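# Move the yellow open bin from shelf to table

## Task

Lift the yellow open bin down from the shelf and stand it upright on an empty area of the table, with all of its parts still inside. Every other bin must remain standing on the shelf, holding its own parts. The result only counts if the bin stays put without the robot supporting it. Anything the robot is touching at the end must not drop by more than about a fingernail's thickness once released, or the task fails.

## Robot and tools

ROBOT. There are two 7-joint Kinova Gen3 arms, left_arm and right_arm. Each carries a two-finger parallel gripper that opens to 50 mm. The bases sit at (+0.057, +0.336, 0) for left_arm and (-0.015, -0.370, 0) for right_arm. Joint ranges in rad: waist and both rolls ±6.283, shoulder ±2.250, elbow ±2.580, wrist pitch ±2.100. Load limits are 49.1 N m for the first four joints and 30.9 N m for the wrist joints, and a held object's weight adds to the load.

FRAMES. The scene frame has its origin on the table top midway between the arms. +z is up, +x points out across the table, and left_arm is on the +y side. The names left and right are arm names only; they say nothing about sides of an image. In a gripper's own axes the fingers point along +z and close along x. end_effector_position is the midpoint between the pads, and the fingertips extend 17.5 mm past it. A rotation-only command pivots about this point, which lies 25 mm off the last joint's axis toward the gripper's -y.

execute_actions(actions). actions is a list of actions. Each action is a table of at most 15 rows, one row per 1/30 s step, and it lasts 0.5 s. If a table has fewer rows, its last row is held. Each row has 18 numbers in [-1, 1]: left_arm dx, dy, dz, rx, ry, rz, then left_gripper position, force_limit, speed, then the same nine for right_arm and right_gripper. Always send all 18, even when one arm is idle. dx..rz are an offset, not a pose. They are expressed in that gripper's own axes and measured from the gripper's pose as measured when the action starts; every row refers to that start pose, not to the row before it. For a call's first action, the start is the pose in the latest result for this scene. 1.0 equals 0.6 m or 180 degrees, and rx, ry, rz form a single rotation vector. Each step, the command is clipped to within 70 mm and 16 degrees of the measured pose. After an action the arm travels at most to its last clipped pose, so a long offset must be finished in later actions. A row may carry 14 extra numbers from 0 to 1: a stiffness scale for each joint, left_arm's 7 then right_arm's 7, which stays until changed. An empty list just returns the state and the images.

GRIPPER NUMBERS. position: +1 is fully open (50 mm), about -0.65 brings the pads together, and -1 grips until an object stops the fingers. force_limit per pad: -1 gives about 20 N, 0 about 102 N, +1 about 185 N, and the actual force may be up to 17 % more. speed: -1 gives 20 mm/s, 0 gives 85 mm/s, +1 gives 150 mm/s. Fingers that have stopped stay put until position changes by 0.01 or more; only then do new force or speed values apply. To ease a grip, open first. To leave a gripper unchanged, repeat its previous three numbers, because 0 is itself a command.

move(target, speed, blocking). target is one row in the same layout as above (18 numbers, or 32 with stiffness). Its offsets count from the pose shown in the latest result, in gripper axes. Each gripper follows a straight line, and all lines finish together within 0.5 to 10 s. speed is in m/s, from 0.002 to 0.5 (default 0.25); turning is capped at twice that value in rad/s. The path does not avoid obstacles or the other arm, and the gripper may lag, stray or overshoot speed, especially when the arm is nearly straight. Faster contact or a target deeper past the contact means a harder hit. With blocking=false the result arrives after 0.5 s; check progress with wait(0). Until a result shows the move has ended, other motion calls are refused, so use wait or stop first. The move: line reports the ending (done, off_target, moving, held, fault) and the limits that acted. limits=paced means the sent pose was clipped; limits=held means some steps were blocked, and the arm may then lurch faster than speed.

wait(seconds): 0 to 10; the arms keep their last command and any running move continues. stop(): brakes a running move, and it needs room to do so; the fingers keep moving. zoom_image(camera, region): camera is cam_low, cam_left_wrist or cam_right_wrist; region is [x0, y0, x1, y1] in pixels from the top-left corner, at most 504 by 504. read_manual(section): returns licence texts only. finished_scene(scene): ends scene 1 or 2 for good; call it only once the bin rests on its own.

RESULTS. The state line gives each gripper's position in metres and its quat_wxyz in the scene frame; at long reach it may be off. Hand target lines show where the controller is now steering each gripper. A pose unreachable line means the clearance check changed or blocked a command. object_status: 0 moving; 1 blocked while opening; 2 blocked while closing (a proper grip); 3 reached the requested position or the pads met, usually meaning nothing is held. The opening in mm is about (250 - position_measured) × 0.202. MOTOR HOT appears at 60 °C; at 75 °C an OVER-TEMPERATURE FAULT lets that arm sag. If contact torque reaches a joint's load limit, a TORQUE FAULT halts that arm for 10 s and skips the rest of the call.

CAMERAS. All are 504x504. cam_low is fixed near (1.76, 0.05, 0.18) and looks back toward the robot. The two wrist cameras ride on the hands.

CAUTIONS. Keep the bin level so its parts stay in, and do not bump the other bins. Avoid dropping or knocking anything off the table, slamming objects, pressing hard, and letting the arms touch each other. Loads may be tugged briefly, so grip firmly. While you think, the robot keeps holding its last command. For an arm that should stay still, send the offset back to its wanted pose in a reply's first call and zeros in later calls.

Each tool is called after "Request:" as name(argument=value, ...), one argument or row to a line, values as JSON.

## Session

Request:
execute_actions(
  actions=[],
)

Scene clock: 0.00 s.
left_arm: end_effector_position=(+0.1322, +0.4346, +0.1973) position_measured=3 object_status=3 end_effector_quat_wxyz=(-0.578, +0.611, +0.459, +0.287) | right_arm: end_effector_position=(+0.4566, -0.4713, +0.2566) position_measured=3 object_status=3 end_effector_quat_wxyz=(-0.004, -0.499, +0.867, -0.002)
Joint positions: left_arm=[ 0.688  0.961  0.423  2.448 -0.615  1.414  3.089] | right_arm=[ 0.635  0.441 -0.628  1.454  0.268  1.336  4.087]
Joint velocities: left_arm=[-0.     0.    -0.001 -0.    -0.001 -0.     0.   ] | right_arm=[-0.001  0.001  0.     0.    -0.    -0.002 -0.   ]
Hand target (left_arm): +0.132, +0.435, +0.197; +0.578, -0.611, -0.459, -0.287
Hand target (right_arm): +0.457, -0.471, +0.257; -0.004, -0.499, +0.867, -0.002
Joint stiffness scale: left_arm=[1. 1. 1. 1. 1. 1. 1.] | right_arm=[1. 1. 1. 1. 1. 1. 1.]

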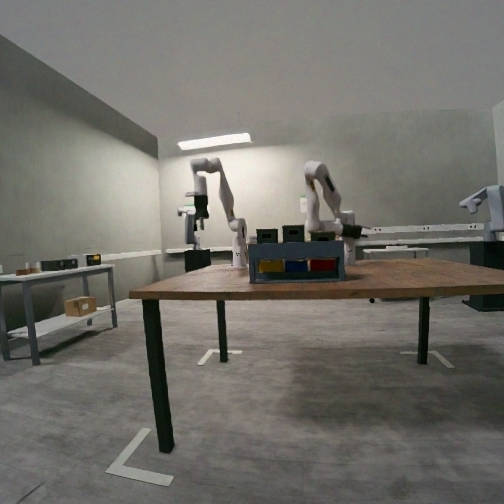

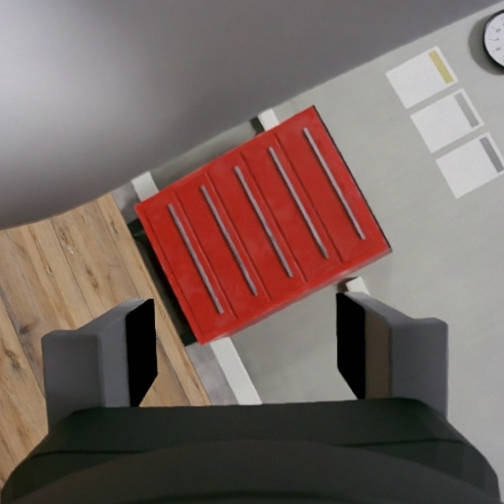

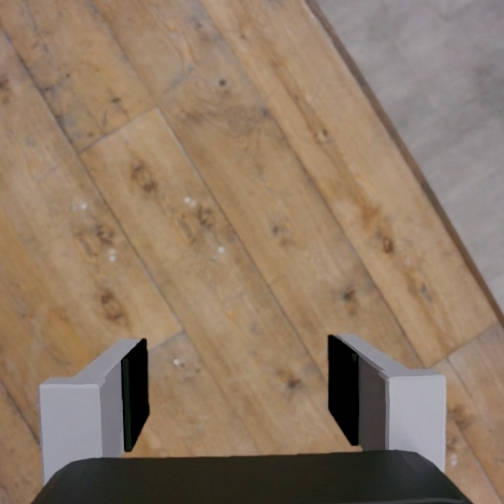

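Request:
zoom_image(
  camera="cam_low",
  region=[200, 190, 400, 300],
)

Region (200, 190, 400, 300) of cam_low's 504x504 image, scaled by 2.520, with more detail than that image has; it fills the top 277 rows of this view, and the rest is white.

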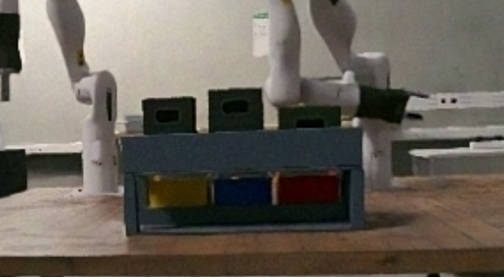

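Request:
move(
  target=[0,0,0,0,0,0,1,0,0,-0.362,0.61,0.228,0.487,-0.131,-0.131,1,0,0],
  speed=0.3,
)

Scene clock: 14.27 s.
left_arm: end_effector_position=(+0.1322, +0.4346, +0.1973) position_measured=3 object_status=3 end_effector_quat_wxyz=(-0.578, +0.611, +0.459, +0.287) | right_arm: end_effector_position=(+0.2507, -0.0978, +0.1152) position_measured=3 object_status=3 end_effector_quat_wxyz=(+0.491, -0.508, +0.505, -0.496)
Joint positions: left_arm=[ 0.688  0.961  0.423  2.448 -0.615  1.414  3.089] | right_arm=[-1.356  1.416 -0.511  2.223  1.375  2.012  1.071]
Joint velocities: left_arm=[ 0.    -0.     0.    -0.    -0.001  0.001 -0.   ] | right_arm=[-0.007  0.005  0.004 -0.    -0.001 -0.     0.   ]
Hand target (left_arm): +0.132, +0.435, +0.197; +0.578, -0.611, -0.459, -0.287
Hand target (right_arm): +0.250, -0.099, +0.118; +0.494, -0.504, +0.502, -0.500
Off the commanded pose (left_arm): 0.000 m, 0 deg.
Off the commanded pose (right_arm): 0.005 m, 1 deg.
Joint stiffness scale: left_arm=[1. 1. 1. 1. 1. 1. 1.] | right_arm=[1. 1. 1. 1. 1. 1. 1.]
move: off_target (right_arm); limits=paced
camera_calibration (this result's frames):
cam_left_wrist: T_world_to_cam=[[0.439469, 0.205808, 0.874363, -0.327241], [0.888084, 0.0465387, -0.45732, -0.024856], [-0.134812, 0.977485, -0.162323, -0.203495], [0, 0, 0, 1]] pos_world=[0.138453, 0.267419, 0.241729]
cam_right_wrist: T_world_to_cam=[[-0.0268606, -0.999633, 0.00341669, -0.0892038], [-0.0509696, -0.00204392, -0.998698, 0.156751], [0.998339, -0.0269998, -0.050896, -0.0865761], [0, 0, 0, 1]] pos_world=[0.0920258, -0.0911882, 0.152445]

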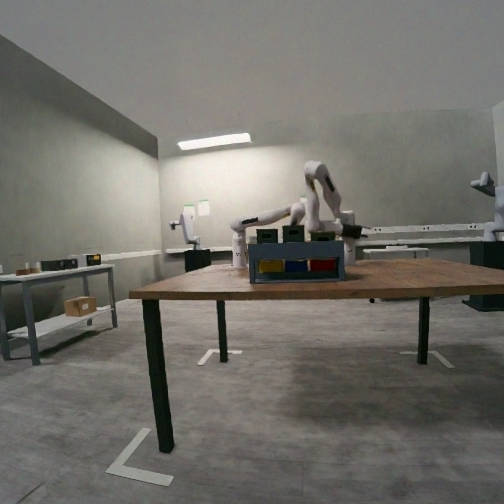

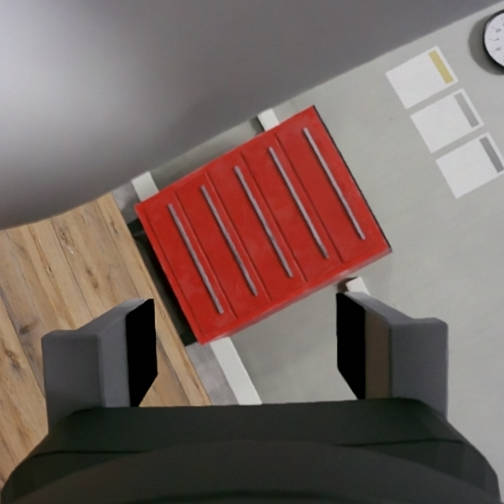

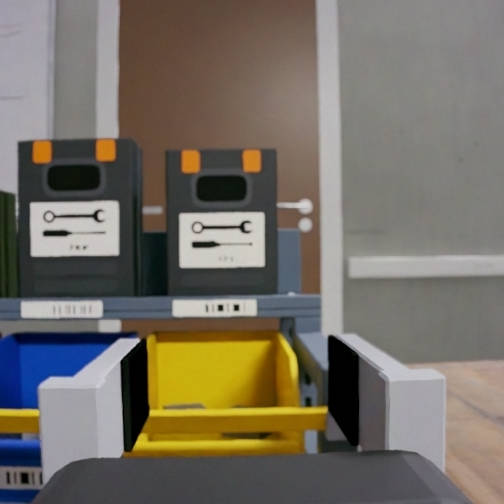

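Request:
move(
  target=[0,0,0,0,0,0,1,0,0,0,-0.2,0,-0.19,0,0,1,0,0],
  speed=0.3,
)

Scene clock: 17.13 s.
left_arm: end_effector_position=(+0.1322, +0.4346, +0.1973) position_measured=3 object_status=3 end_effector_quat_wxyz=(-0.578, +0.611, +0.459, +0.287) | right_arm: end_effector_position=(+0.2544, -0.0952, +0.2377) position_measured=3 object_status=3 end_effector_quat_wxyz=(-0.328, +0.629, -0.624, +0.327)
Joint positions: left_arm=[ 0.688  0.961  0.423  2.448 -0.615  1.414  3.089] | right_arm=[-0.735  0.577 -1.211  2.328  1.242  1.66   1.93 ]
Joint velocities: left_arm=[ 0.    -0.001 -0.     0.     0.001  0.     0.   ] | right_arm=[ 0.014  0.    -0.011 -0.     0.     0.001  0.   ]
Hand target (left_arm): +0.132, +0.435, +0.197; +0.578, -0.611, -0.459, -0.287
Hand target (right_arm): +0.253, -0.096, +0.236; -0.323, +0.631, -0.626, +0.325
Off the commanded pose (left_arm): 0.000 m, 0 deg.
Off the commanded pose (right_arm): 0.003 m, 1 deg.
Joint stiffness scale: left_arm=[1. 1. 1. 1. 1. 1. 1.] | right_arm=[1. 1. 1. 1. 1. 1. 1.]
move: done
camera_calibration (this result's frames):
cam_left_wrist: T_world_to_cam=[[0.439469, 0.205808, 0.874363, -0.327241], [0.888084, 0.0465386, -0.457319, -0.024856], [-0.134812, 0.977485, -0.162323, -0.203495], [0, 0, 0, 1]] pos_world=[0.138453, 0.267419, 0.241728]
cam_right_wrist: T_world_to_cam=[[-0.0175401, -0.999772, 0.0121744, -0.0913567], [-0.591735, 0.000565059, -0.806132, 0.371305], [0.805942, -0.0213436, -0.59161, 0.0939845], [0, 0, 0, 1]] pos_world=[0.142366, -0.0895397, 0.356035]

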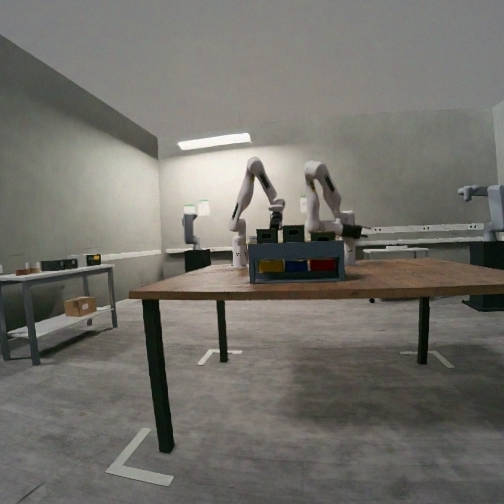

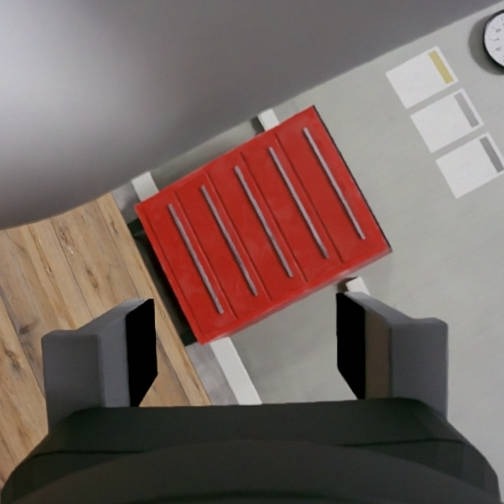

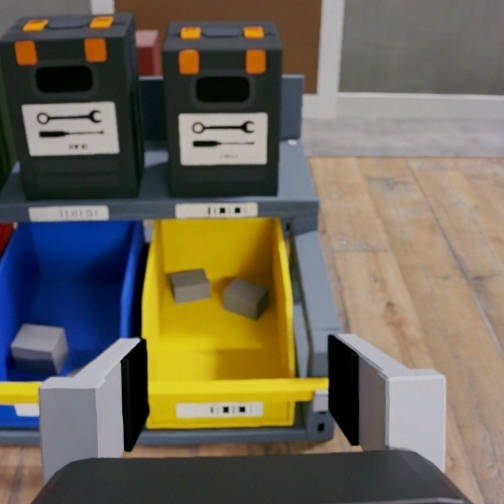

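Request:
zoom_image(
  camera="cam_right_wrist",
  region=[100, 150, 400, 450],
)

Region (100, 150, 400, 450) of cam_right_wrist's 504x504 image, scaled by 1.680.

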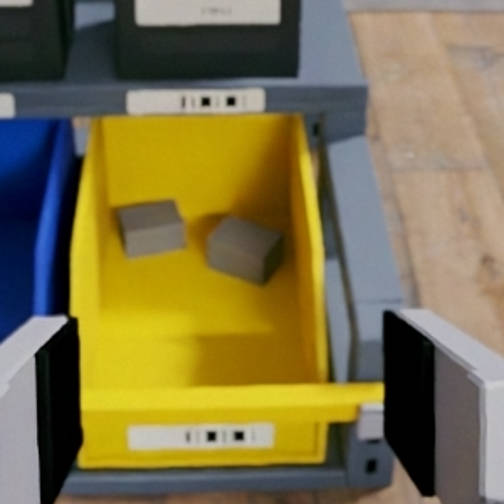

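Request:
move(
  target=[0,0,0,0,0,0,1,0,0,-0.015,-0.229,0.278,-0.3,0,0,1,0,0],
  speed=0.3,
)

Scene clock: 28.23 s.
left_arm: end_effector_position=(+0.1322, +0.4346, +0.1973) position_measured=3 object_status=3 end_effector_quat_wxyz=(-0.578, +0.611, +0.459, +0.287) | right_arm: end_effector_position=(+0.4740, -0.0869, +0.2570) position_measured=3 object_status=3 end_effector_quat_wxyz=(+0.014, -0.706, +0.708, -0.012)
Joint positions: left_arm=[ 0.688  0.961  0.423  2.448 -0.615  1.414  3.089] | right_arm=[ 0.051  0.842 -1.326  1.162  0.847  1.651  3.568]
Joint velocities: left_arm=[ 0.    -0.    -0.     0.    -0.     0.001  0.   ] | right_arm=[-0.004  0.005  0.001 -0.001  0.     0.002  0.   ]
Hand target (left_arm): +0.132, +0.435, +0.197; +0.578, -0.611, -0.459, -0.287
Hand target (right_arm): +0.471, -0.087, +0.256; -0.009, +0.709, -0.705, +0.009
Off the commanded pose (left_arm): 0.000 m, 0 deg.
Off the commanded pose (right_arm): 0.005 m, 1 deg.
Joint stiffness scale: left_arm=[1. 1. 1. 1. 1. 1. 1.] | right_arm=[1. 1. 1. 1. 1. 1. 1.]
move: off_target (right_arm)
camera_calibration (this result's frames):
cam_left_wrist: T_world_to_cam=[[0.439469, 0.205808, 0.874363, -0.327241], [0.888084, 0.0465385, -0.45732, -0.0248559], [-0.134812, 0.977485, -0.162323, -0.203495], [0, 0, 0, 1]] pos_world=[0.138453, 0.267419, 0.241729]
cam_right_wrist: T_world_to_cam=[[-0.00867127, -0.999731, 0.021517, -0.0860909], [-0.999899, 0.00842573, -0.011476, 0.506787], [0.0112916, -0.0216143, -0.999703, 0.410177], [0, 0, 0, 1]] pos_world=[0.501357, -0.0814721, 0.417723]

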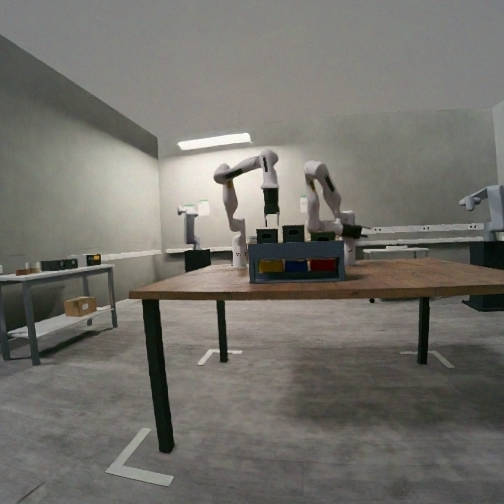

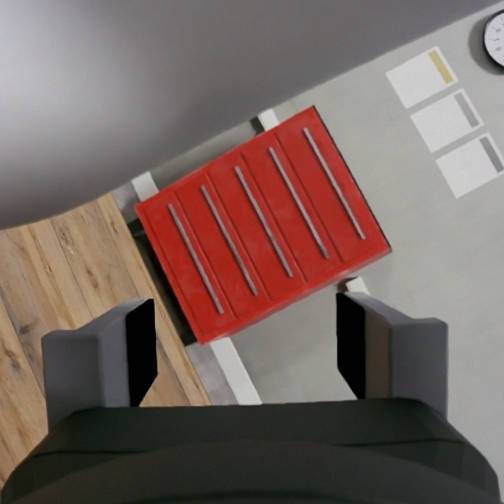

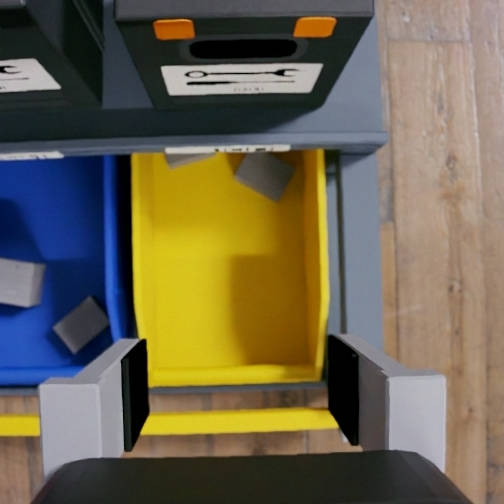

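Request:
move(
  target=[0,0,0,0,0,0,1,0,0,-0.028,0.087,0.26,0,0,0.5,-0.1,0,0],
  speed=0.2,
)

Scene clock: 37.40 s.
left_arm: end_effector_position=(+0.1322, +0.4346, +0.1973) position_measured=3 object_status=3 end_effector_quat_wxyz=(-0.578, +0.611, +0.459, +0.287) | right_arm: end_effector_position=(+0.4257, -0.0707, +0.1017) position_measured=167 object_status=3 end_effector_quat_wxyz=(+0.015, -0.000, +1.000, +0.001)
Joint positions: left_arm=[ 0.688  0.961  0.423  2.448 -0.615  1.414  3.089] | right_arm=[-0.072  0.931 -1.048  1.412  0.847  1.254  1.859]
Joint velocities: left_arm=[-0.     0.    -0.     0.     0.003 -0.001  0.   ] | right_arm=[-0.002  0.002 -0.001  0.001  0.     0.    -0.004]
Hand target (left_arm): +0.132, +0.435, +0.197; +0.578, -0.611, -0.459, -0.287
Hand target (right_arm): +0.427, -0.069, +0.099; +0.018, +0.000, +1.000, +0.002
Off the commanded pose (left_arm): 0.000 m, 0 deg.
Off the commanded pose (right_arm): 0.003 m, 0 deg.
Joint stiffness scale: left_arm=[1. 1. 1. 1. 1. 1. 1.] | right_arm=[1. 1. 1. 1. 1. 1. 1.]
move: done
camera_calibration (this result's frames):
cam_left_wrist: T_world_to_cam=[[0.439469, 0.205808, 0.874363, -0.327241], [0.888084, 0.0465385, -0.457319, -0.024856], [-0.134812, 0.977485, -0.162323, -0.203495], [0, 0, 0, 1]] pos_world=[0.138453, 0.267419, 0.241728]
cam_right_wrist: T_world_to_cam=[[-0.999975, 0.00496136, -0.00496221, 0.428749], [0.00482036, 0.999595, 0.0280346, 0.0948278], [0.00509929, 0.02801, -0.999595, 0.261965], [0, 0, 0, 1]] pos_world=[0.426946, -0.104254, 0.261328]

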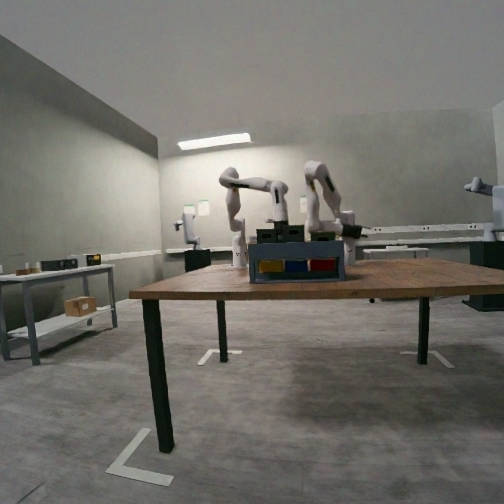

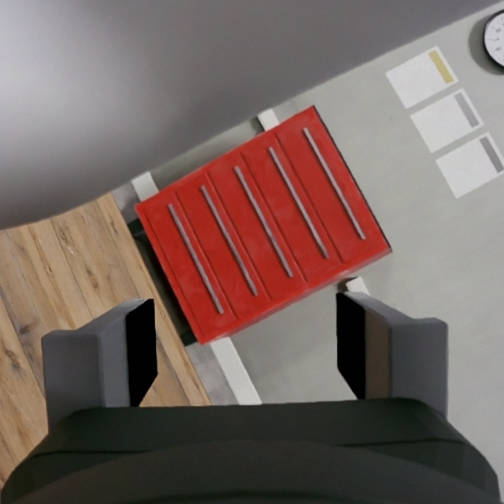

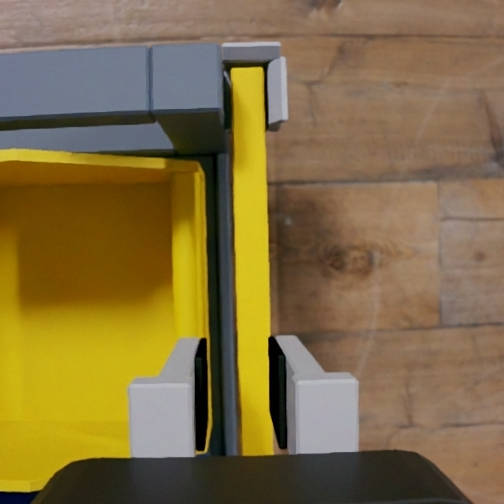

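Request:
move(
  target=[0,0,0,0,0,0,1,0,0,-0.074,0,0.103,0,0,0,-0.7,0,0.5],
  speed=0.12,
)

Scene clock: 41.87 s.
left_arm: end_effector_position=(+0.1322, +0.4346, +0.1973) position_measured=3 object_status=3 end_effector_quat_wxyz=(-0.578, +0.611, +0.459, +0.287) | right_arm: end_effector_position=(+0.4680, -0.0724, +0.0428) position_measured=253 object_status=3 end_effector_quat_wxyz=(+0.010, +0.004, +1.000, +0.000)
Joint positions: left_arm=[ 0.688  0.961  0.423  2.448 -0.615  1.414  3.089] | right_arm=[-0.086  1.064 -0.991  1.309  0.911  1.219  1.92 ]
Joint velocities: left_arm=[-0.001 -0.     0.     0.     0.     0.     0.   ] | right_arm=[-0.     0.006 -0.    -0.001  0.003  0.    -0.   ]
Hand target (left_arm): +0.132, +0.435, +0.197; +0.578, -0.611, -0.459, -0.287
Hand target (right_arm): +0.472, -0.071, +0.041; +0.015, -0.000, +1.000, +0.001
Off the commanded pose (left_arm): 0.000 m, 0 deg.
Off the commanded pose (right_arm): 0.005 m, 1 deg.
Joint stiffness scale: left_arm=[1. 1. 1. 1. 1. 1. 1.] | right_arm=[1. 1. 1. 1. 1. 1. 1.]
move: off_target (right_arm)
camera_calibration (this result's frames):
cam_left_wrist: T_world_to_cam=[[0.439469, 0.205808, 0.874363, -0.327241], [0.888084, 0.0465383, -0.457319, -0.0248559], [-0.134811, 0.977485, -0.162323, -0.203495], [0, 0, 0, 1]] pos_world=[0.138453, 0.267419, 0.241728]
cam_right_wrist: T_world_to_cam=[[-0.999903, 0.0131668, 0.00456952, 0.470917], [0.01328, 0.999582, 0.025696, 0.0941741], [-0.00422927, 0.0257542, -0.999659, 0.20706], [0, 0, 0, 1]] pos_world=[0.470496, -0.105668, 0.202417]

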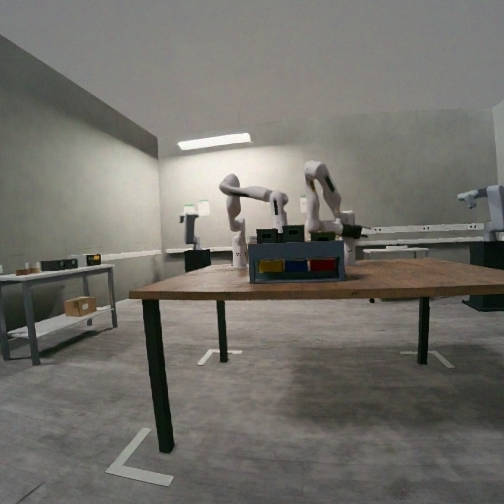

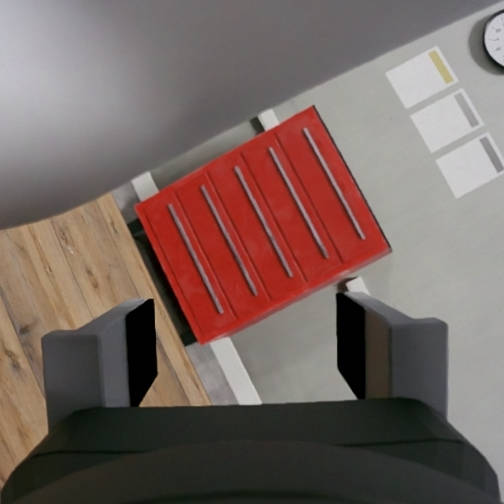

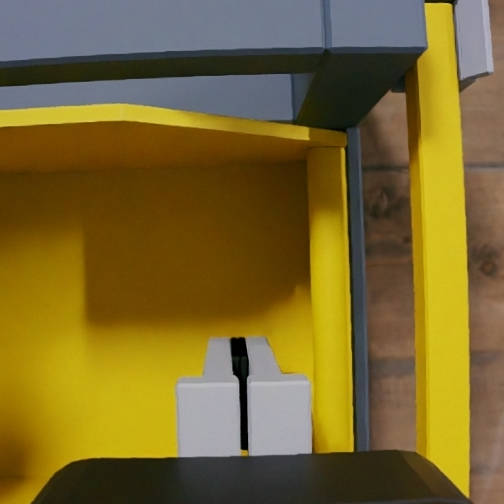

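Request:
move(
  target=[0,0,0,0,0,0,1,0,0,0,-0.075,0,0,0,0,-0.7,0,0.5],
  speed=0.03,
)

Scene clock: 44.83 s.
left_arm: end_effector_position=(+0.1322, +0.4346, +0.1973) position_measured=3 object_status=3 end_effector_quat_wxyz=(-0.578, +0.611, +0.459, +0.287) | right_arm: end_effector_position=(+0.4654, -0.1200, +0.0414) position_measured=253 object_status=3 end_effector_quat_wxyz=(+0.007, +0.008, +1.000, -0.005)
Joint positions: left_arm=[ 0.688  0.961  0.423  2.448 -0.615  1.414  3.089] | right_arm=[ 0.013  1.032 -0.997  1.413  0.911  1.185  1.933]
Joint velocities: left_arm=[ 0.    -0.     0.     0.    -0.002 -0.    -0.   ] | right_arm=[ 0.006 -0.002 -0.001  0.001  0.     0.001 -0.   ]
Hand target (left_arm): +0.132, +0.435, +0.197; +0.578, -0.611, -0.459, -0.287
Hand target (right_arm): +0.467, -0.117, +0.043; +0.011, +0.004, +1.000, +0.000
Off the commanded pose (left_arm): 0.000 m, 0 deg.
Off the commanded pose (right_arm): 0.004 m, 1 deg.
Joint stiffness scale: left_arm=[1. 1. 1. 1. 1. 1. 1.] | right_arm=[1. 1. 1. 1. 1. 1. 1.]
move: off_target (right_arm)
camera_calibration (this result's frames):
cam_left_wrist: T_world_to_cam=[[0.439468, 0.205808, 0.874363, -0.327241], [0.888084, 0.0465384, -0.457319, -0.024856], [-0.134812, 0.977485, -0.162323, -0.203495], [0, 0, 0, 1]] pos_world=[0.138453, 0.267419, 0.241728]
cam_right_wrist: T_world_to_cam=[[-0.999702, 0.021534, 0.0114892, 0.469647], [0.0217164, 0.999636, 0.0159898, 0.138306], [-0.0111407, 0.0162345, -0.999806, 0.208941], [0, 0, 0, 1]] pos_world=[0.468832, -0.151761, 0.201293]

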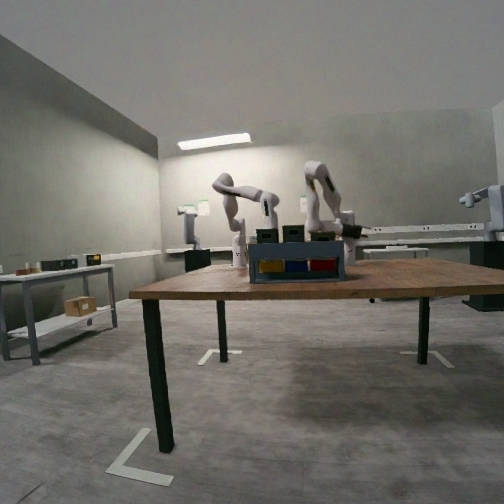

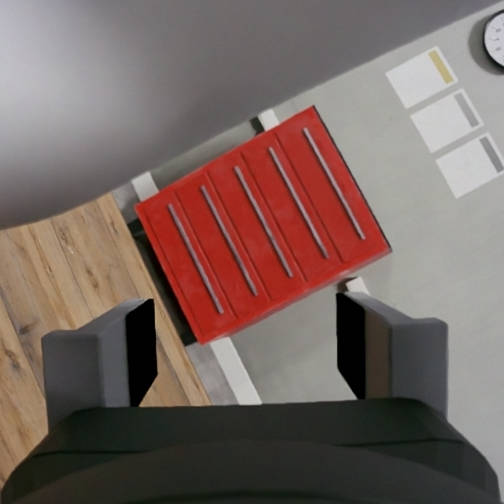

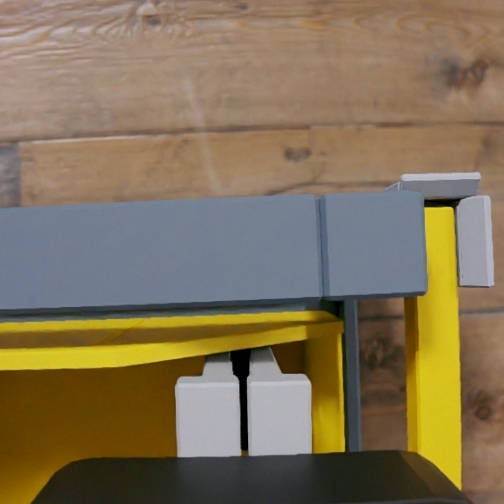

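Request:
move(
  target=[0,0,0,0,0,0,1,0,0,0,0.03,-0.14,0,0,0,-0.7,0,0.5],
  speed=0.15,
)

Request:
move(
  target=[0,0,0,0,0,0,1,0,0,0,0.13,0,0,0,-0.5,-0.15,0,0.5],
  speed=0.15,
)

Scene clock: 46.50 s.
left_arm: end_effector_position=(+0.1322, +0.4346, +0.1973) position_measured=3 object_status=3 end_effector_quat_wxyz=(-0.578, +0.611, +0.459, +0.287) | right_arm: end_effector_position=(+0.4685, -0.1029, +0.1225) position_measured=253 object_status=3 end_effector_quat_wxyz=(+0.011, +0.011, +1.000, -0.005)
Joint positions: left_arm=[ 0.688  0.961  0.423  2.448 -0.615  1.414  3.089] | right_arm=[-0.012  0.948 -1.066  1.291  0.84   1.353  1.975]
Joint velocities: left_arm=[ 0.  0.  0.  0.  0. -0.  0.] | right_arm=[ 0.    -0.    -0.002 -0.002  0.     0.004  0.001]
Hand target (left_arm): +0.132, +0.435, +0.197; +0.578, -0.611, -0.459, -0.287
Hand target (right_arm): +0.465, -0.101, +0.125; +0.007, +0.008, +1.000, -0.005
Off the commanded pose (left_arm): 0.000 m, 0 deg.
Off the commanded pose (right_arm): 0.005 m, 1 deg.
Joint stiffness scale: left_arm=[1. 1. 1. 1. 1. 1. 1.] | right_arm=[1. 1. 1. 1. 1. 1. 1.]
move: off_target (right_arm)
camera_calibration (this result's frames):
cam_left_wrist: T_world_to_cam=[[0.439468, 0.205808, 0.874363, -0.327241], [0.888084, 0.0465385, -0.457319, -0.0248561], [-0.134812, 0.977485, -0.162323, -0.203495], [0, 0, 0, 1]] pos_world=[0.138453, 0.267419, 0.241728]
cam_right_wrist: T_world_to_cam=[[-0.999578, 0.0287407, 0.00412817, 0.472945], [0.0288016, 0.999464, 0.0155357, 0.116574], [-0.00367945, 0.015648, -0.999871, 0.286275], [0, 0, 0, 1]] pos_world=[0.470441, -0.134584, 0.282475]

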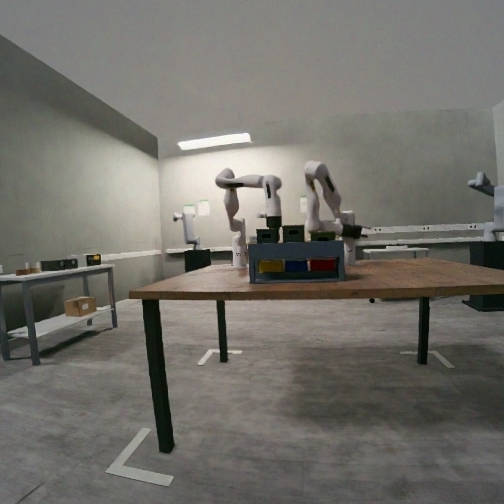

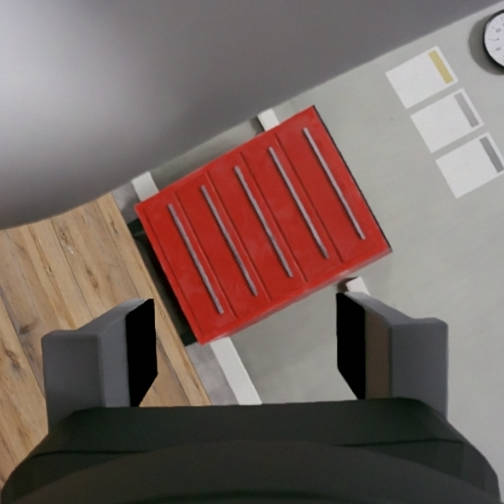

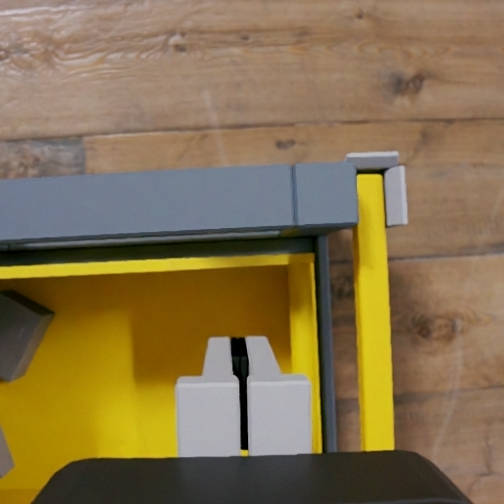

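Scene clock: 52.07 s.
left_arm: end_effector_position=(+0.1322, +0.4346, +0.1973) position_measured=3 object_status=3 end_effector_quat_wxyz=(-0.578, +0.611, +0.459, +0.287) | right_arm: end_effector_position=(+0.4693, -0.0223, +0.1225) position_measured=175 object_status=3 end_effector_quat_wxyz=(+0.007, -0.697, +0.717, -0.006)
Joint positions: left_arm=[ 0.688  0.961  0.423  2.448 -0.615  1.414  3.089] | right_arm=[-0.128  0.969 -1.07   1.244  0.847  1.37   3.454]
Joint velocities: left_arm=[ 0.     0.     0.001  0.     0.002 -0.     0.   ] | right_arm=[-0.001 -0.     0.    -0.001  0.    -0.001  0.004]
Hand target (left_arm): +0.132, +0.435, +0.197; +0.578, -0.611, -0.459, -0.287
Hand target (right_arm): +0.471, -0.025, +0.122; -0.004, +0.699, -0.715, +0.011
Off the commanded pose (left_arm): 0.000 m, 0 deg.
Off the commanded pose (right_arm): 0.003 m, 1 deg.
Joint stiffness scale: left_arm=[1. 1. 1. 1. 1. 1. 1.] | right_arm=[1. 1. 1. 1. 1. 1. 1.]
move: done
camera_calibration (this result's frames):
cam_left_wrist: T_world_to_cam=[[0.439469, 0.205808, 0.874363, -0.327241], [0.888084, 0.0465384, -0.457319, -0.024856], [-0.134812, 0.977485, -0.162323, -0.203495], [0, 0, 0, 1]] pos_world=[0.138453, 0.267419, 0.241729]
cam_right_wrist: T_world_to_cam=[[-0.0346706, -0.999091, 0.0247981, -0.00681549], [-0.99937, 0.0348459, 0.00667362, 0.498033], [-0.00753167, -0.0245511, -0.99967, 0.285887], [0, 0, 0, 1]] pos_world=[0.499636, -0.0171449, 0.282638]

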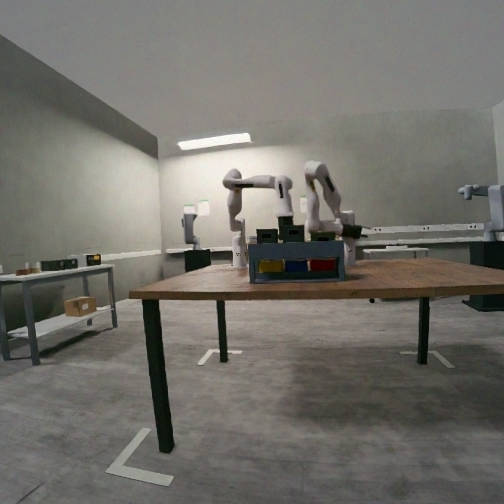

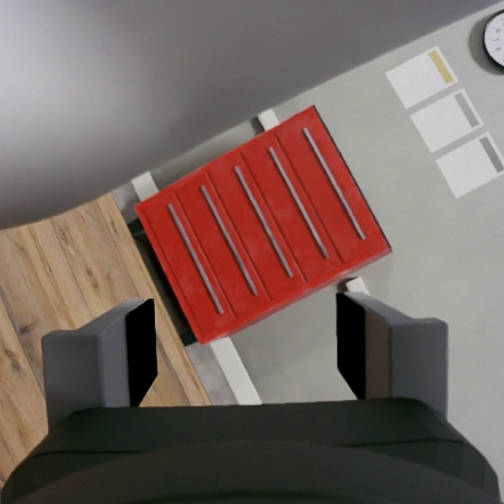

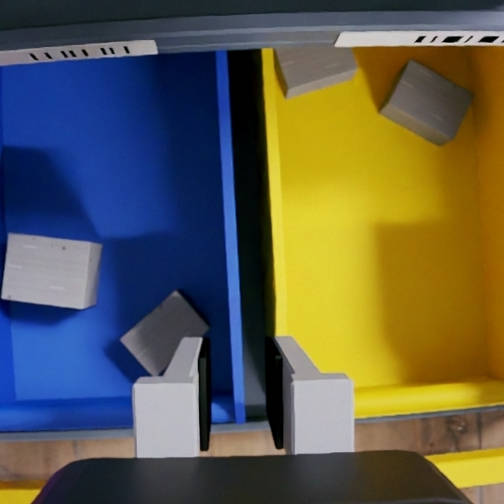

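Request:
move(
  target=[0,0,0,0,0,0,1,0,0,0.0215,0,0.06,0,0,0,-0.42,0,0.5],
  speed=0.05,
)

Scene clock: 54.63 s.
left_arm: end_effector_position=(+0.1322, +0.4346, +0.1973) position_measured=3 object_status=3 end_effector_quat_wxyz=(-0.578, +0.611, +0.459, +0.287) | right_arm: end_effector_position=(+0.4654, -0.0331, +0.0892) position_measured=215 object_status=3 end_effector_quat_wxyz=(+0.004, -0.699, +0.715, -0.004)
Joint positions: left_arm=[ 0.688  0.961  0.423  2.448 -0.615  1.414  3.089] | right_arm=[-0.104  0.993 -1.044  1.319  0.862  1.291  3.441]
Joint velocities: left_arm=[-0. -0.  0.  0.  0.  0. -0.] | right_arm=[-0.001 -0.     0.001  0.001 -0.    -0.001 -0.   ]
Hand target (left_arm): +0.132, +0.435, +0.197; +0.578, -0.611, -0.459, -0.287
Hand target (right_arm): +0.469, -0.035, +0.087; -0.007, +0.697, -0.717, +0.006
Off the commanded pose (left_arm): 0.000 m, 0 deg.
Off the commanded pose (right_arm): 0.005 m, 1 deg.
Joint stiffness scale: left_arm=[1. 1. 1. 1. 1. 1. 1.] | right_arm=[1. 1. 1. 1. 1. 1. 1.]
move: off_target (right_arm)
camera_calibration (this result's frames):
cam_left_wrist: T_world_to_cam=[[0.439468, 0.205808, 0.874363, -0.327241], [0.888084, 0.0465384, -0.457319, -0.024856], [-0.134812, 0.977485, -0.162323, -0.203495], [0, 0, 0, 1]] pos_world=[0.138453, 0.267419, 0.241729]
cam_right_wrist: T_world_to_cam=[[-0.0277581, -0.999314, 0.0245058, -0.0201196], [-0.999502, 0.0281141, 0.0143024, 0.493942], [-0.0149816, -0.0240966, -0.999597, 0.255831], [0, 0, 0, 1]] pos_world=[0.496971, -0.0278279, 0.249156]

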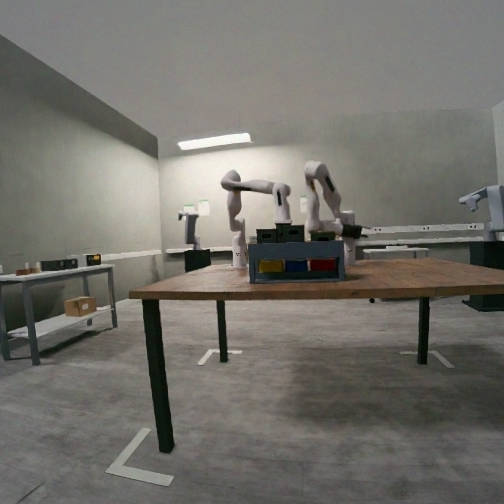

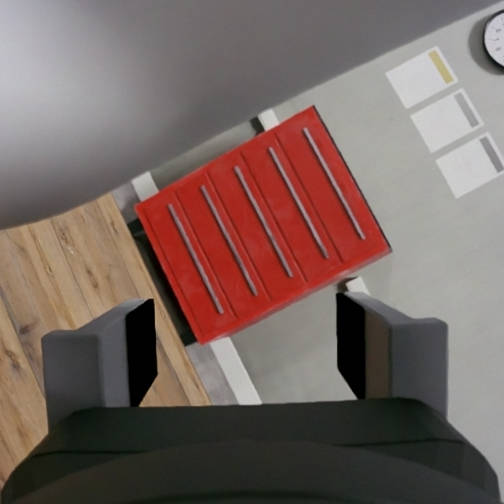

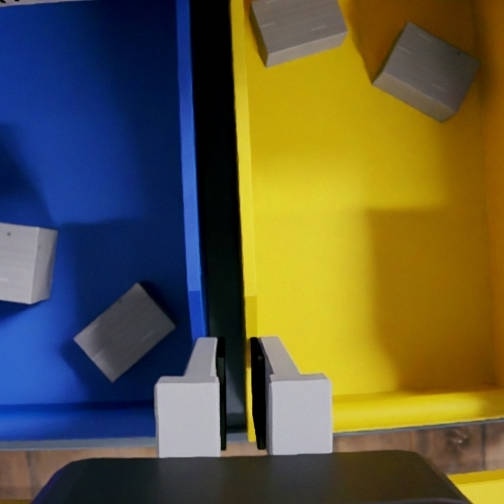

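Request:
move(
  target=[0,0,0,0,0,0,1,0,0,0.007,0,0.0,0,0,0,-0.42,0,0.5],
  speed=0.02,
)

Scene clock: 55.93 s.
left_arm: end_effector_position=(+0.1322, +0.4346, +0.1973) position_measured=3 object_status=3 end_effector_quat_wxyz=(-0.578, +0.611, +0.459, +0.287) | right_arm: end_effector_position=(+0.4649, -0.0379, +0.0880) position_measured=215 object_status=3 end_effector_quat_wxyz=(+0.002, -0.699, +0.715, -0.004)
Joint positions: left_arm=[ 0.688  0.961  0.423  2.448 -0.615  1.414  3.089] | right_arm=[-0.096  0.992 -1.044  1.328  0.862  1.291  3.441]
Joint velocities: left_arm=[ 0.    -0.001  0.    -0.    -0.    -0.001 -0.   ] | right_arm=[ 0.004 -0.     0.     0.001 -0.     0.002  0.   ]
Hand target (left_arm): +0.132, +0.435, +0.197; +0.578, -0.611, -0.459, -0.287
Hand target (right_arm): +0.465, -0.037, +0.089; -0.004, +0.699, -0.715, +0.004
Off the commanded pose (left_arm): 0.000 m, 0 deg.
Off the commanded pose (right_arm): 0.001 m, 0 deg.
Joint stiffness scale: left_arm=[1. 1. 1. 1. 1. 1. 1.] | right_arm=[1. 1. 1. 1. 1. 1. 1.]
move: done
camera_calibration (this result's frames):
cam_left_wrist: T_world_to_cam=[[0.439468, 0.205808, 0.874363, -0.327241], [0.888084, 0.0465386, -0.457319, -0.0248561], [-0.134812, 0.977485, -0.162323, -0.203495], [0, 0, 0, 1]] pos_world=[0.138453, 0.267419, 0.241728]
cam_right_wrist: T_world_to_cam=[[-0.0288811, -0.999157, 0.0291806, -0.0247738], [-0.999431, 0.0293726, 0.0165545, 0.493375], [-0.0173977, -0.0286859, -0.999437, 0.255413], [0, 0, 0, 1]] pos_world=[0.496823, -0.0319179, 0.247824]

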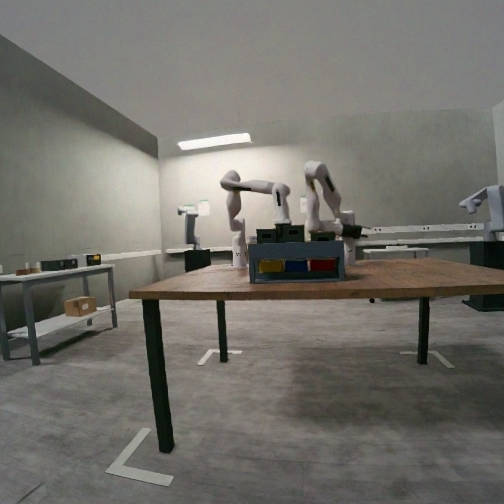

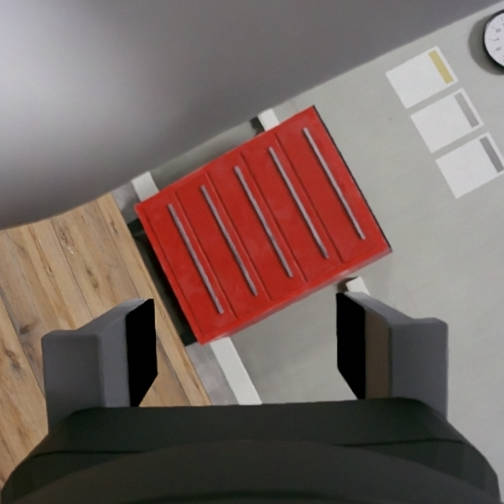

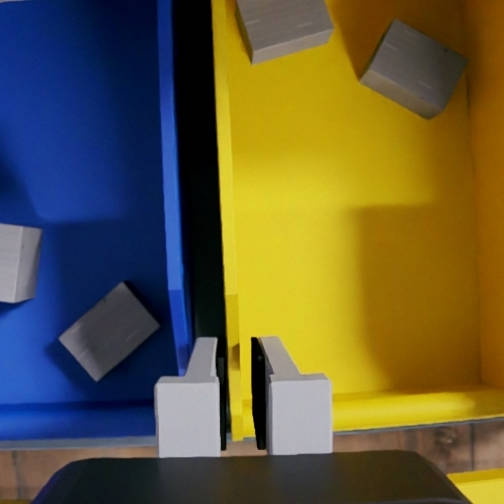

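Request:
move(
  target=[0,0,0,0,0,0,1,0,0,0.0,0,0.072,0,0,0,-0.42,0,0.5],
  speed=0.03,
)

Scene clock: 58.03 s.
left_arm: end_effector_position=(+0.1322, +0.4346, +0.1973) position_measured=3 object_status=3 end_effector_quat_wxyz=(-0.578, +0.611, +0.459, +0.287) | right_arm: end_effector_position=(+0.4630, -0.0387, +0.0473) position_measured=215 object_status=3 end_effector_quat_wxyz=(-0.001, -0.699, +0.715, -0.002)
Joint positions: left_arm=[ 0.688  0.961  0.423  2.448 -0.615  1.414  3.089] | right_arm=[-0.103  1.042 -1.006  1.363  0.894  1.219  3.419]
Joint velocities: left_arm=[ 0.     0.001 -0.     0.     0.     0.     0.   ] | right_arm=[-0.003  0.002  0.003  0.    -0.    -0.001  0.   ]
Hand target (left_arm): +0.132, +0.435, +0.197; +0.578, -0.611, -0.459, -0.287
Hand target (right_arm): +0.465, -0.038, +0.045; -0.002, +0.699, -0.715, +0.004
Off the commanded pose (left_arm): 0.000 m, 0 deg.
Off the commanded pose (right_arm): 0.003 m, 0 deg.
Joint stiffness scale: left_arm=[1. 1. 1. 1. 1. 1. 1.] | right_arm=[1. 1. 1. 1. 1. 1. 1.]
move: done
camera_calibration (this result's frames):
cam_left_wrist: T_world_to_cam=[[0.439469, 0.205808, 0.874363, -0.327241], [0.888084, 0.0465386, -0.457319, -0.0248561], [-0.134812, 0.977485, -0.162323, -0.203495], [0, 0, 0, 1]] pos_world=[0.138453, 0.267419, 0.241728]
cam_right_wrist: T_world_to_cam=[[-0.0279674, -0.999177, 0.0293895, -0.0248669], [-0.999288, 0.0286916, 0.0245155, 0.491748], [-0.0253386, -0.0286829, -0.999267, 0.218391], [0, 0, 0, 1]] pos_world=[0.496236, -0.0326913, 0.206906]

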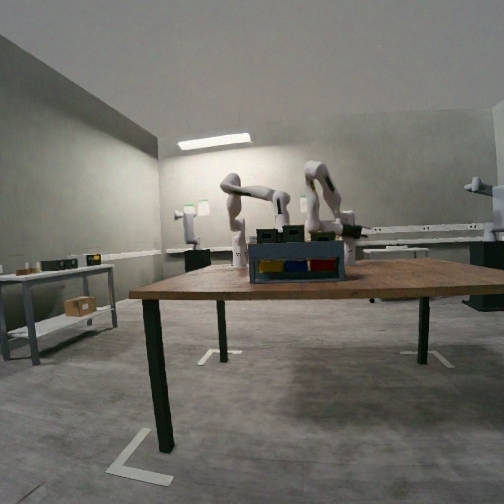

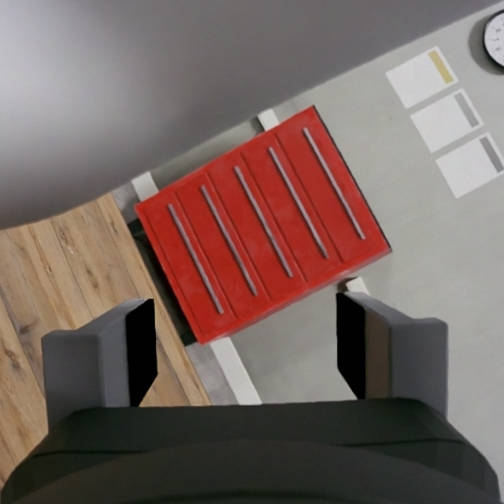

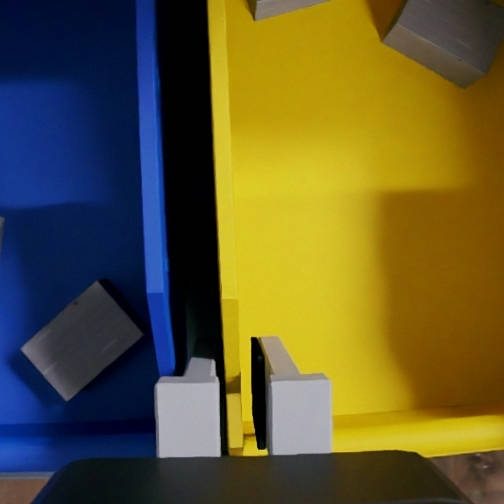

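The outer finger is in the gap. Closing.

Request:
execute_actions(
  actions=[
    [[0,0,0,0,0,0,1,0,0,0,0,0,0,0,0,-1,0.3,0]],
    [[0,0,0,0,0,0,1,0,0,0,0,0,0,0,0,-1,0.3,0]],
  ],
)

Scene clock: 59.43 s.
left_arm: end_effector_position=(+0.1322, +0.4346, +0.1973) position_measured=3 object_status=3 end_effector_quat_wxyz=(-0.578, +0.611, +0.459, +0.287) | right_arm: end_effector_position=(+0.4629, -0.0387, +0.0472) position_measured=240 object_status=2 end_effector_quat_wxyz=(-0.001, -0.699, +0.715, -0.002)
Joint positions: left_arm=[ 0.688  0.961  0.423  2.448 -0.615  1.414  3.089] | right_arm=[-0.103  1.042 -1.006  1.363  0.894  1.219  3.419]
Joint velocities: left_arm=[ 0.     0.     0.    -0.     0.002 -0.    -0.   ] | right_arm=[ 0.001 -0.     0.     0.     0.    -0.    -0.   ]
Hand target (left_arm): +0.132, +0.435, +0.197; +0.578, -0.611, -0.459, -0.287
Hand target (right_arm): +0.463, -0.039, +0.047; +0.001, +0.699, -0.715, +0.002
Off the commanded pose (left_arm): 0.000 m, 0 deg.
Off the commanded pose (right_arm): 0.000 m, 0 deg.
Joint stiffness scale: left_arm=[1. 1. 1. 1. 1. 1. 1.] | right_arm=[1. 1. 1. 1. 1. 1. 1.]
camera_calibration (this result's frames):
cam_left_wrist: T_world_to_cam=[[0.439469, 0.205808, 0.874363, -0.327241], [0.888084, 0.0465386, -0.457319, -0.024856], [-0.134812, 0.977485, -0.162323, -0.203495], [0, 0, 0, 1]] pos_world=[0.138453, 0.267419, 0.241729]
cam_right_wrist: T_world_to_cam=[[-0.0277555, -0.999179, 0.0295181, -0.0249329], [-0.99929, 0.0284874, 0.0246708, 0.491627], [-0.0254914, -0.0288124, -0.99926, 0.218314], [0, 0, 0, 1]] pos_world=[0.496151, -0.0326274, 0.20676]

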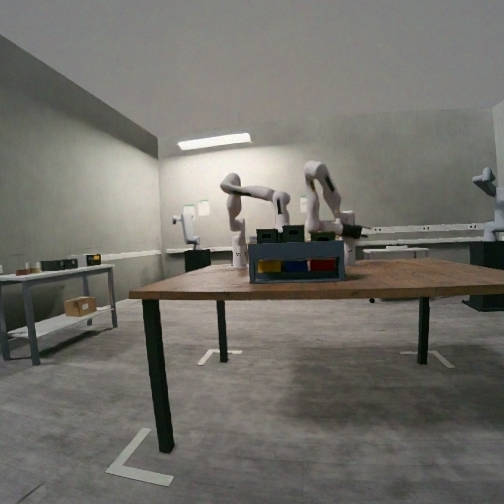

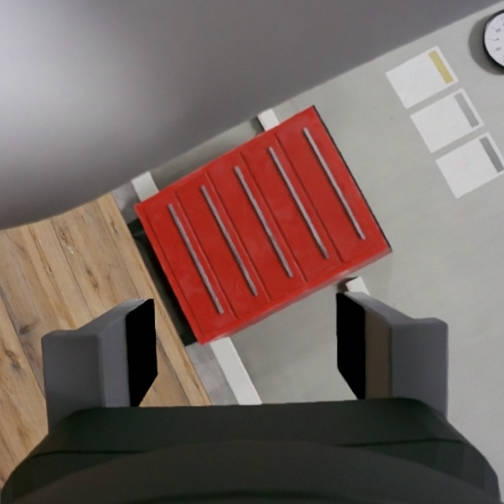

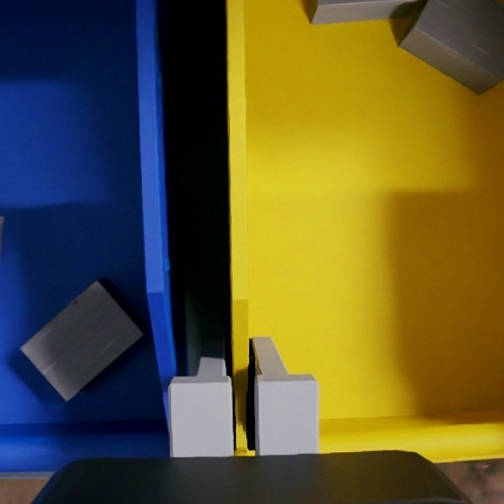

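Request:
move(
  target=[0,0,0,0,0,0,1,0,0,0,-0.026,-0.065,-0.089,0,0,-1,0.3,0],
  speed=0.03,
)

Scene clock: 65.63 s.
left_arm: end_effector_position=(+0.1322, +0.4346, +0.1973) position_measured=3 object_status=3 end_effector_quat_wxyz=(-0.578, +0.611, +0.459, +0.287) | right_arm: end_effector_position=(+0.4825, -0.0414, +0.0841) position_measured=240 object_status=2 end_effector_quat_wxyz=(-0.096, -0.689, +0.712, +0.093)
Joint positions: left_arm=[ 0.688  0.961  0.423  2.448 -0.615  1.414  3.089] | right_arm=[-0.142  1.161 -1.047  0.885  0.704  1.62   3.716]
Joint velocities: left_arm=[ 0.    -0.     0.001 -0.001  0.    -0.     0.   ] | right_arm=[-0.002  0.004 -0.002 -0.012  0.     0.009  0.   ]
Hand target (left_arm): +0.132, +0.435, +0.197; +0.578, -0.611, -0.459, -0.287
Hand target (right_arm): +0.479, -0.039, +0.086; +0.098, +0.692, -0.709, -0.098
Off the commanded pose (left_arm): 0.000 m, 0 deg.
Off the commanded pose (right_arm): 0.005 m, 1 deg.
Joint stiffness scale: left_arm=[1. 1. 1. 1. 1. 1. 1.] | right_arm=[1. 1. 1. 1. 1. 1. 1.]
move: off_target (right_arm)
camera_calibration (this result's frames):
cam_left_wrist: T_world_to_cam=[[0.439469, 0.205808, 0.874363, -0.327241], [0.888084, 0.0465383, -0.45732, -0.0248559], [-0.134811, 0.977485, -0.162323, -0.203495], [0, 0, 0, 1]] pos_world=[0.138453, 0.267419, 0.241729]
cam_right_wrist: T_world_to_cam=[[-0.0296947, -0.998974, 0.0342031, -0.0276898], [-0.956694, 0.0383178, 0.288562, 0.468093], [-0.289576, -0.0241532, -0.95685, 0.37962], [0, 0, 0, 1]] pos_world=[0.556928, -0.0364286, 0.229113]

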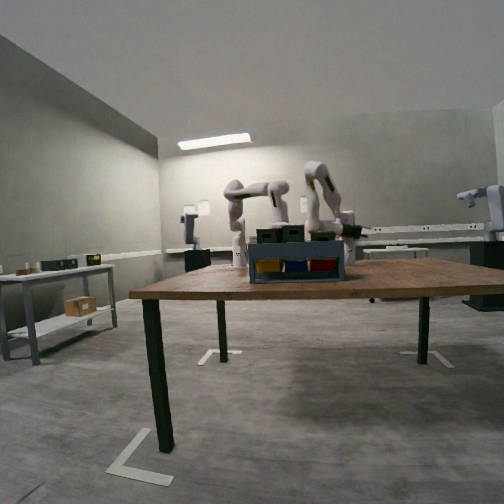

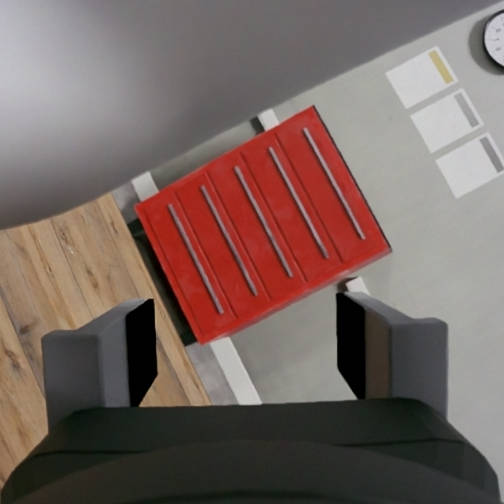

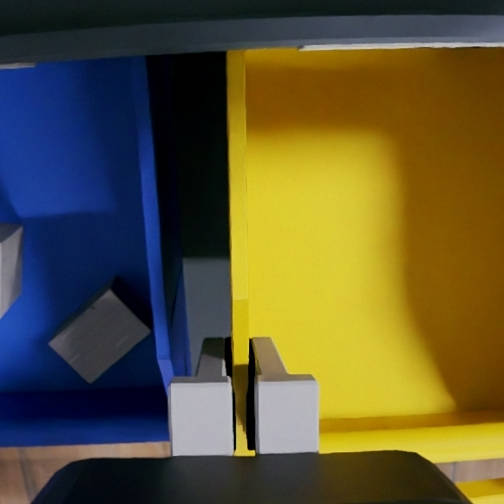

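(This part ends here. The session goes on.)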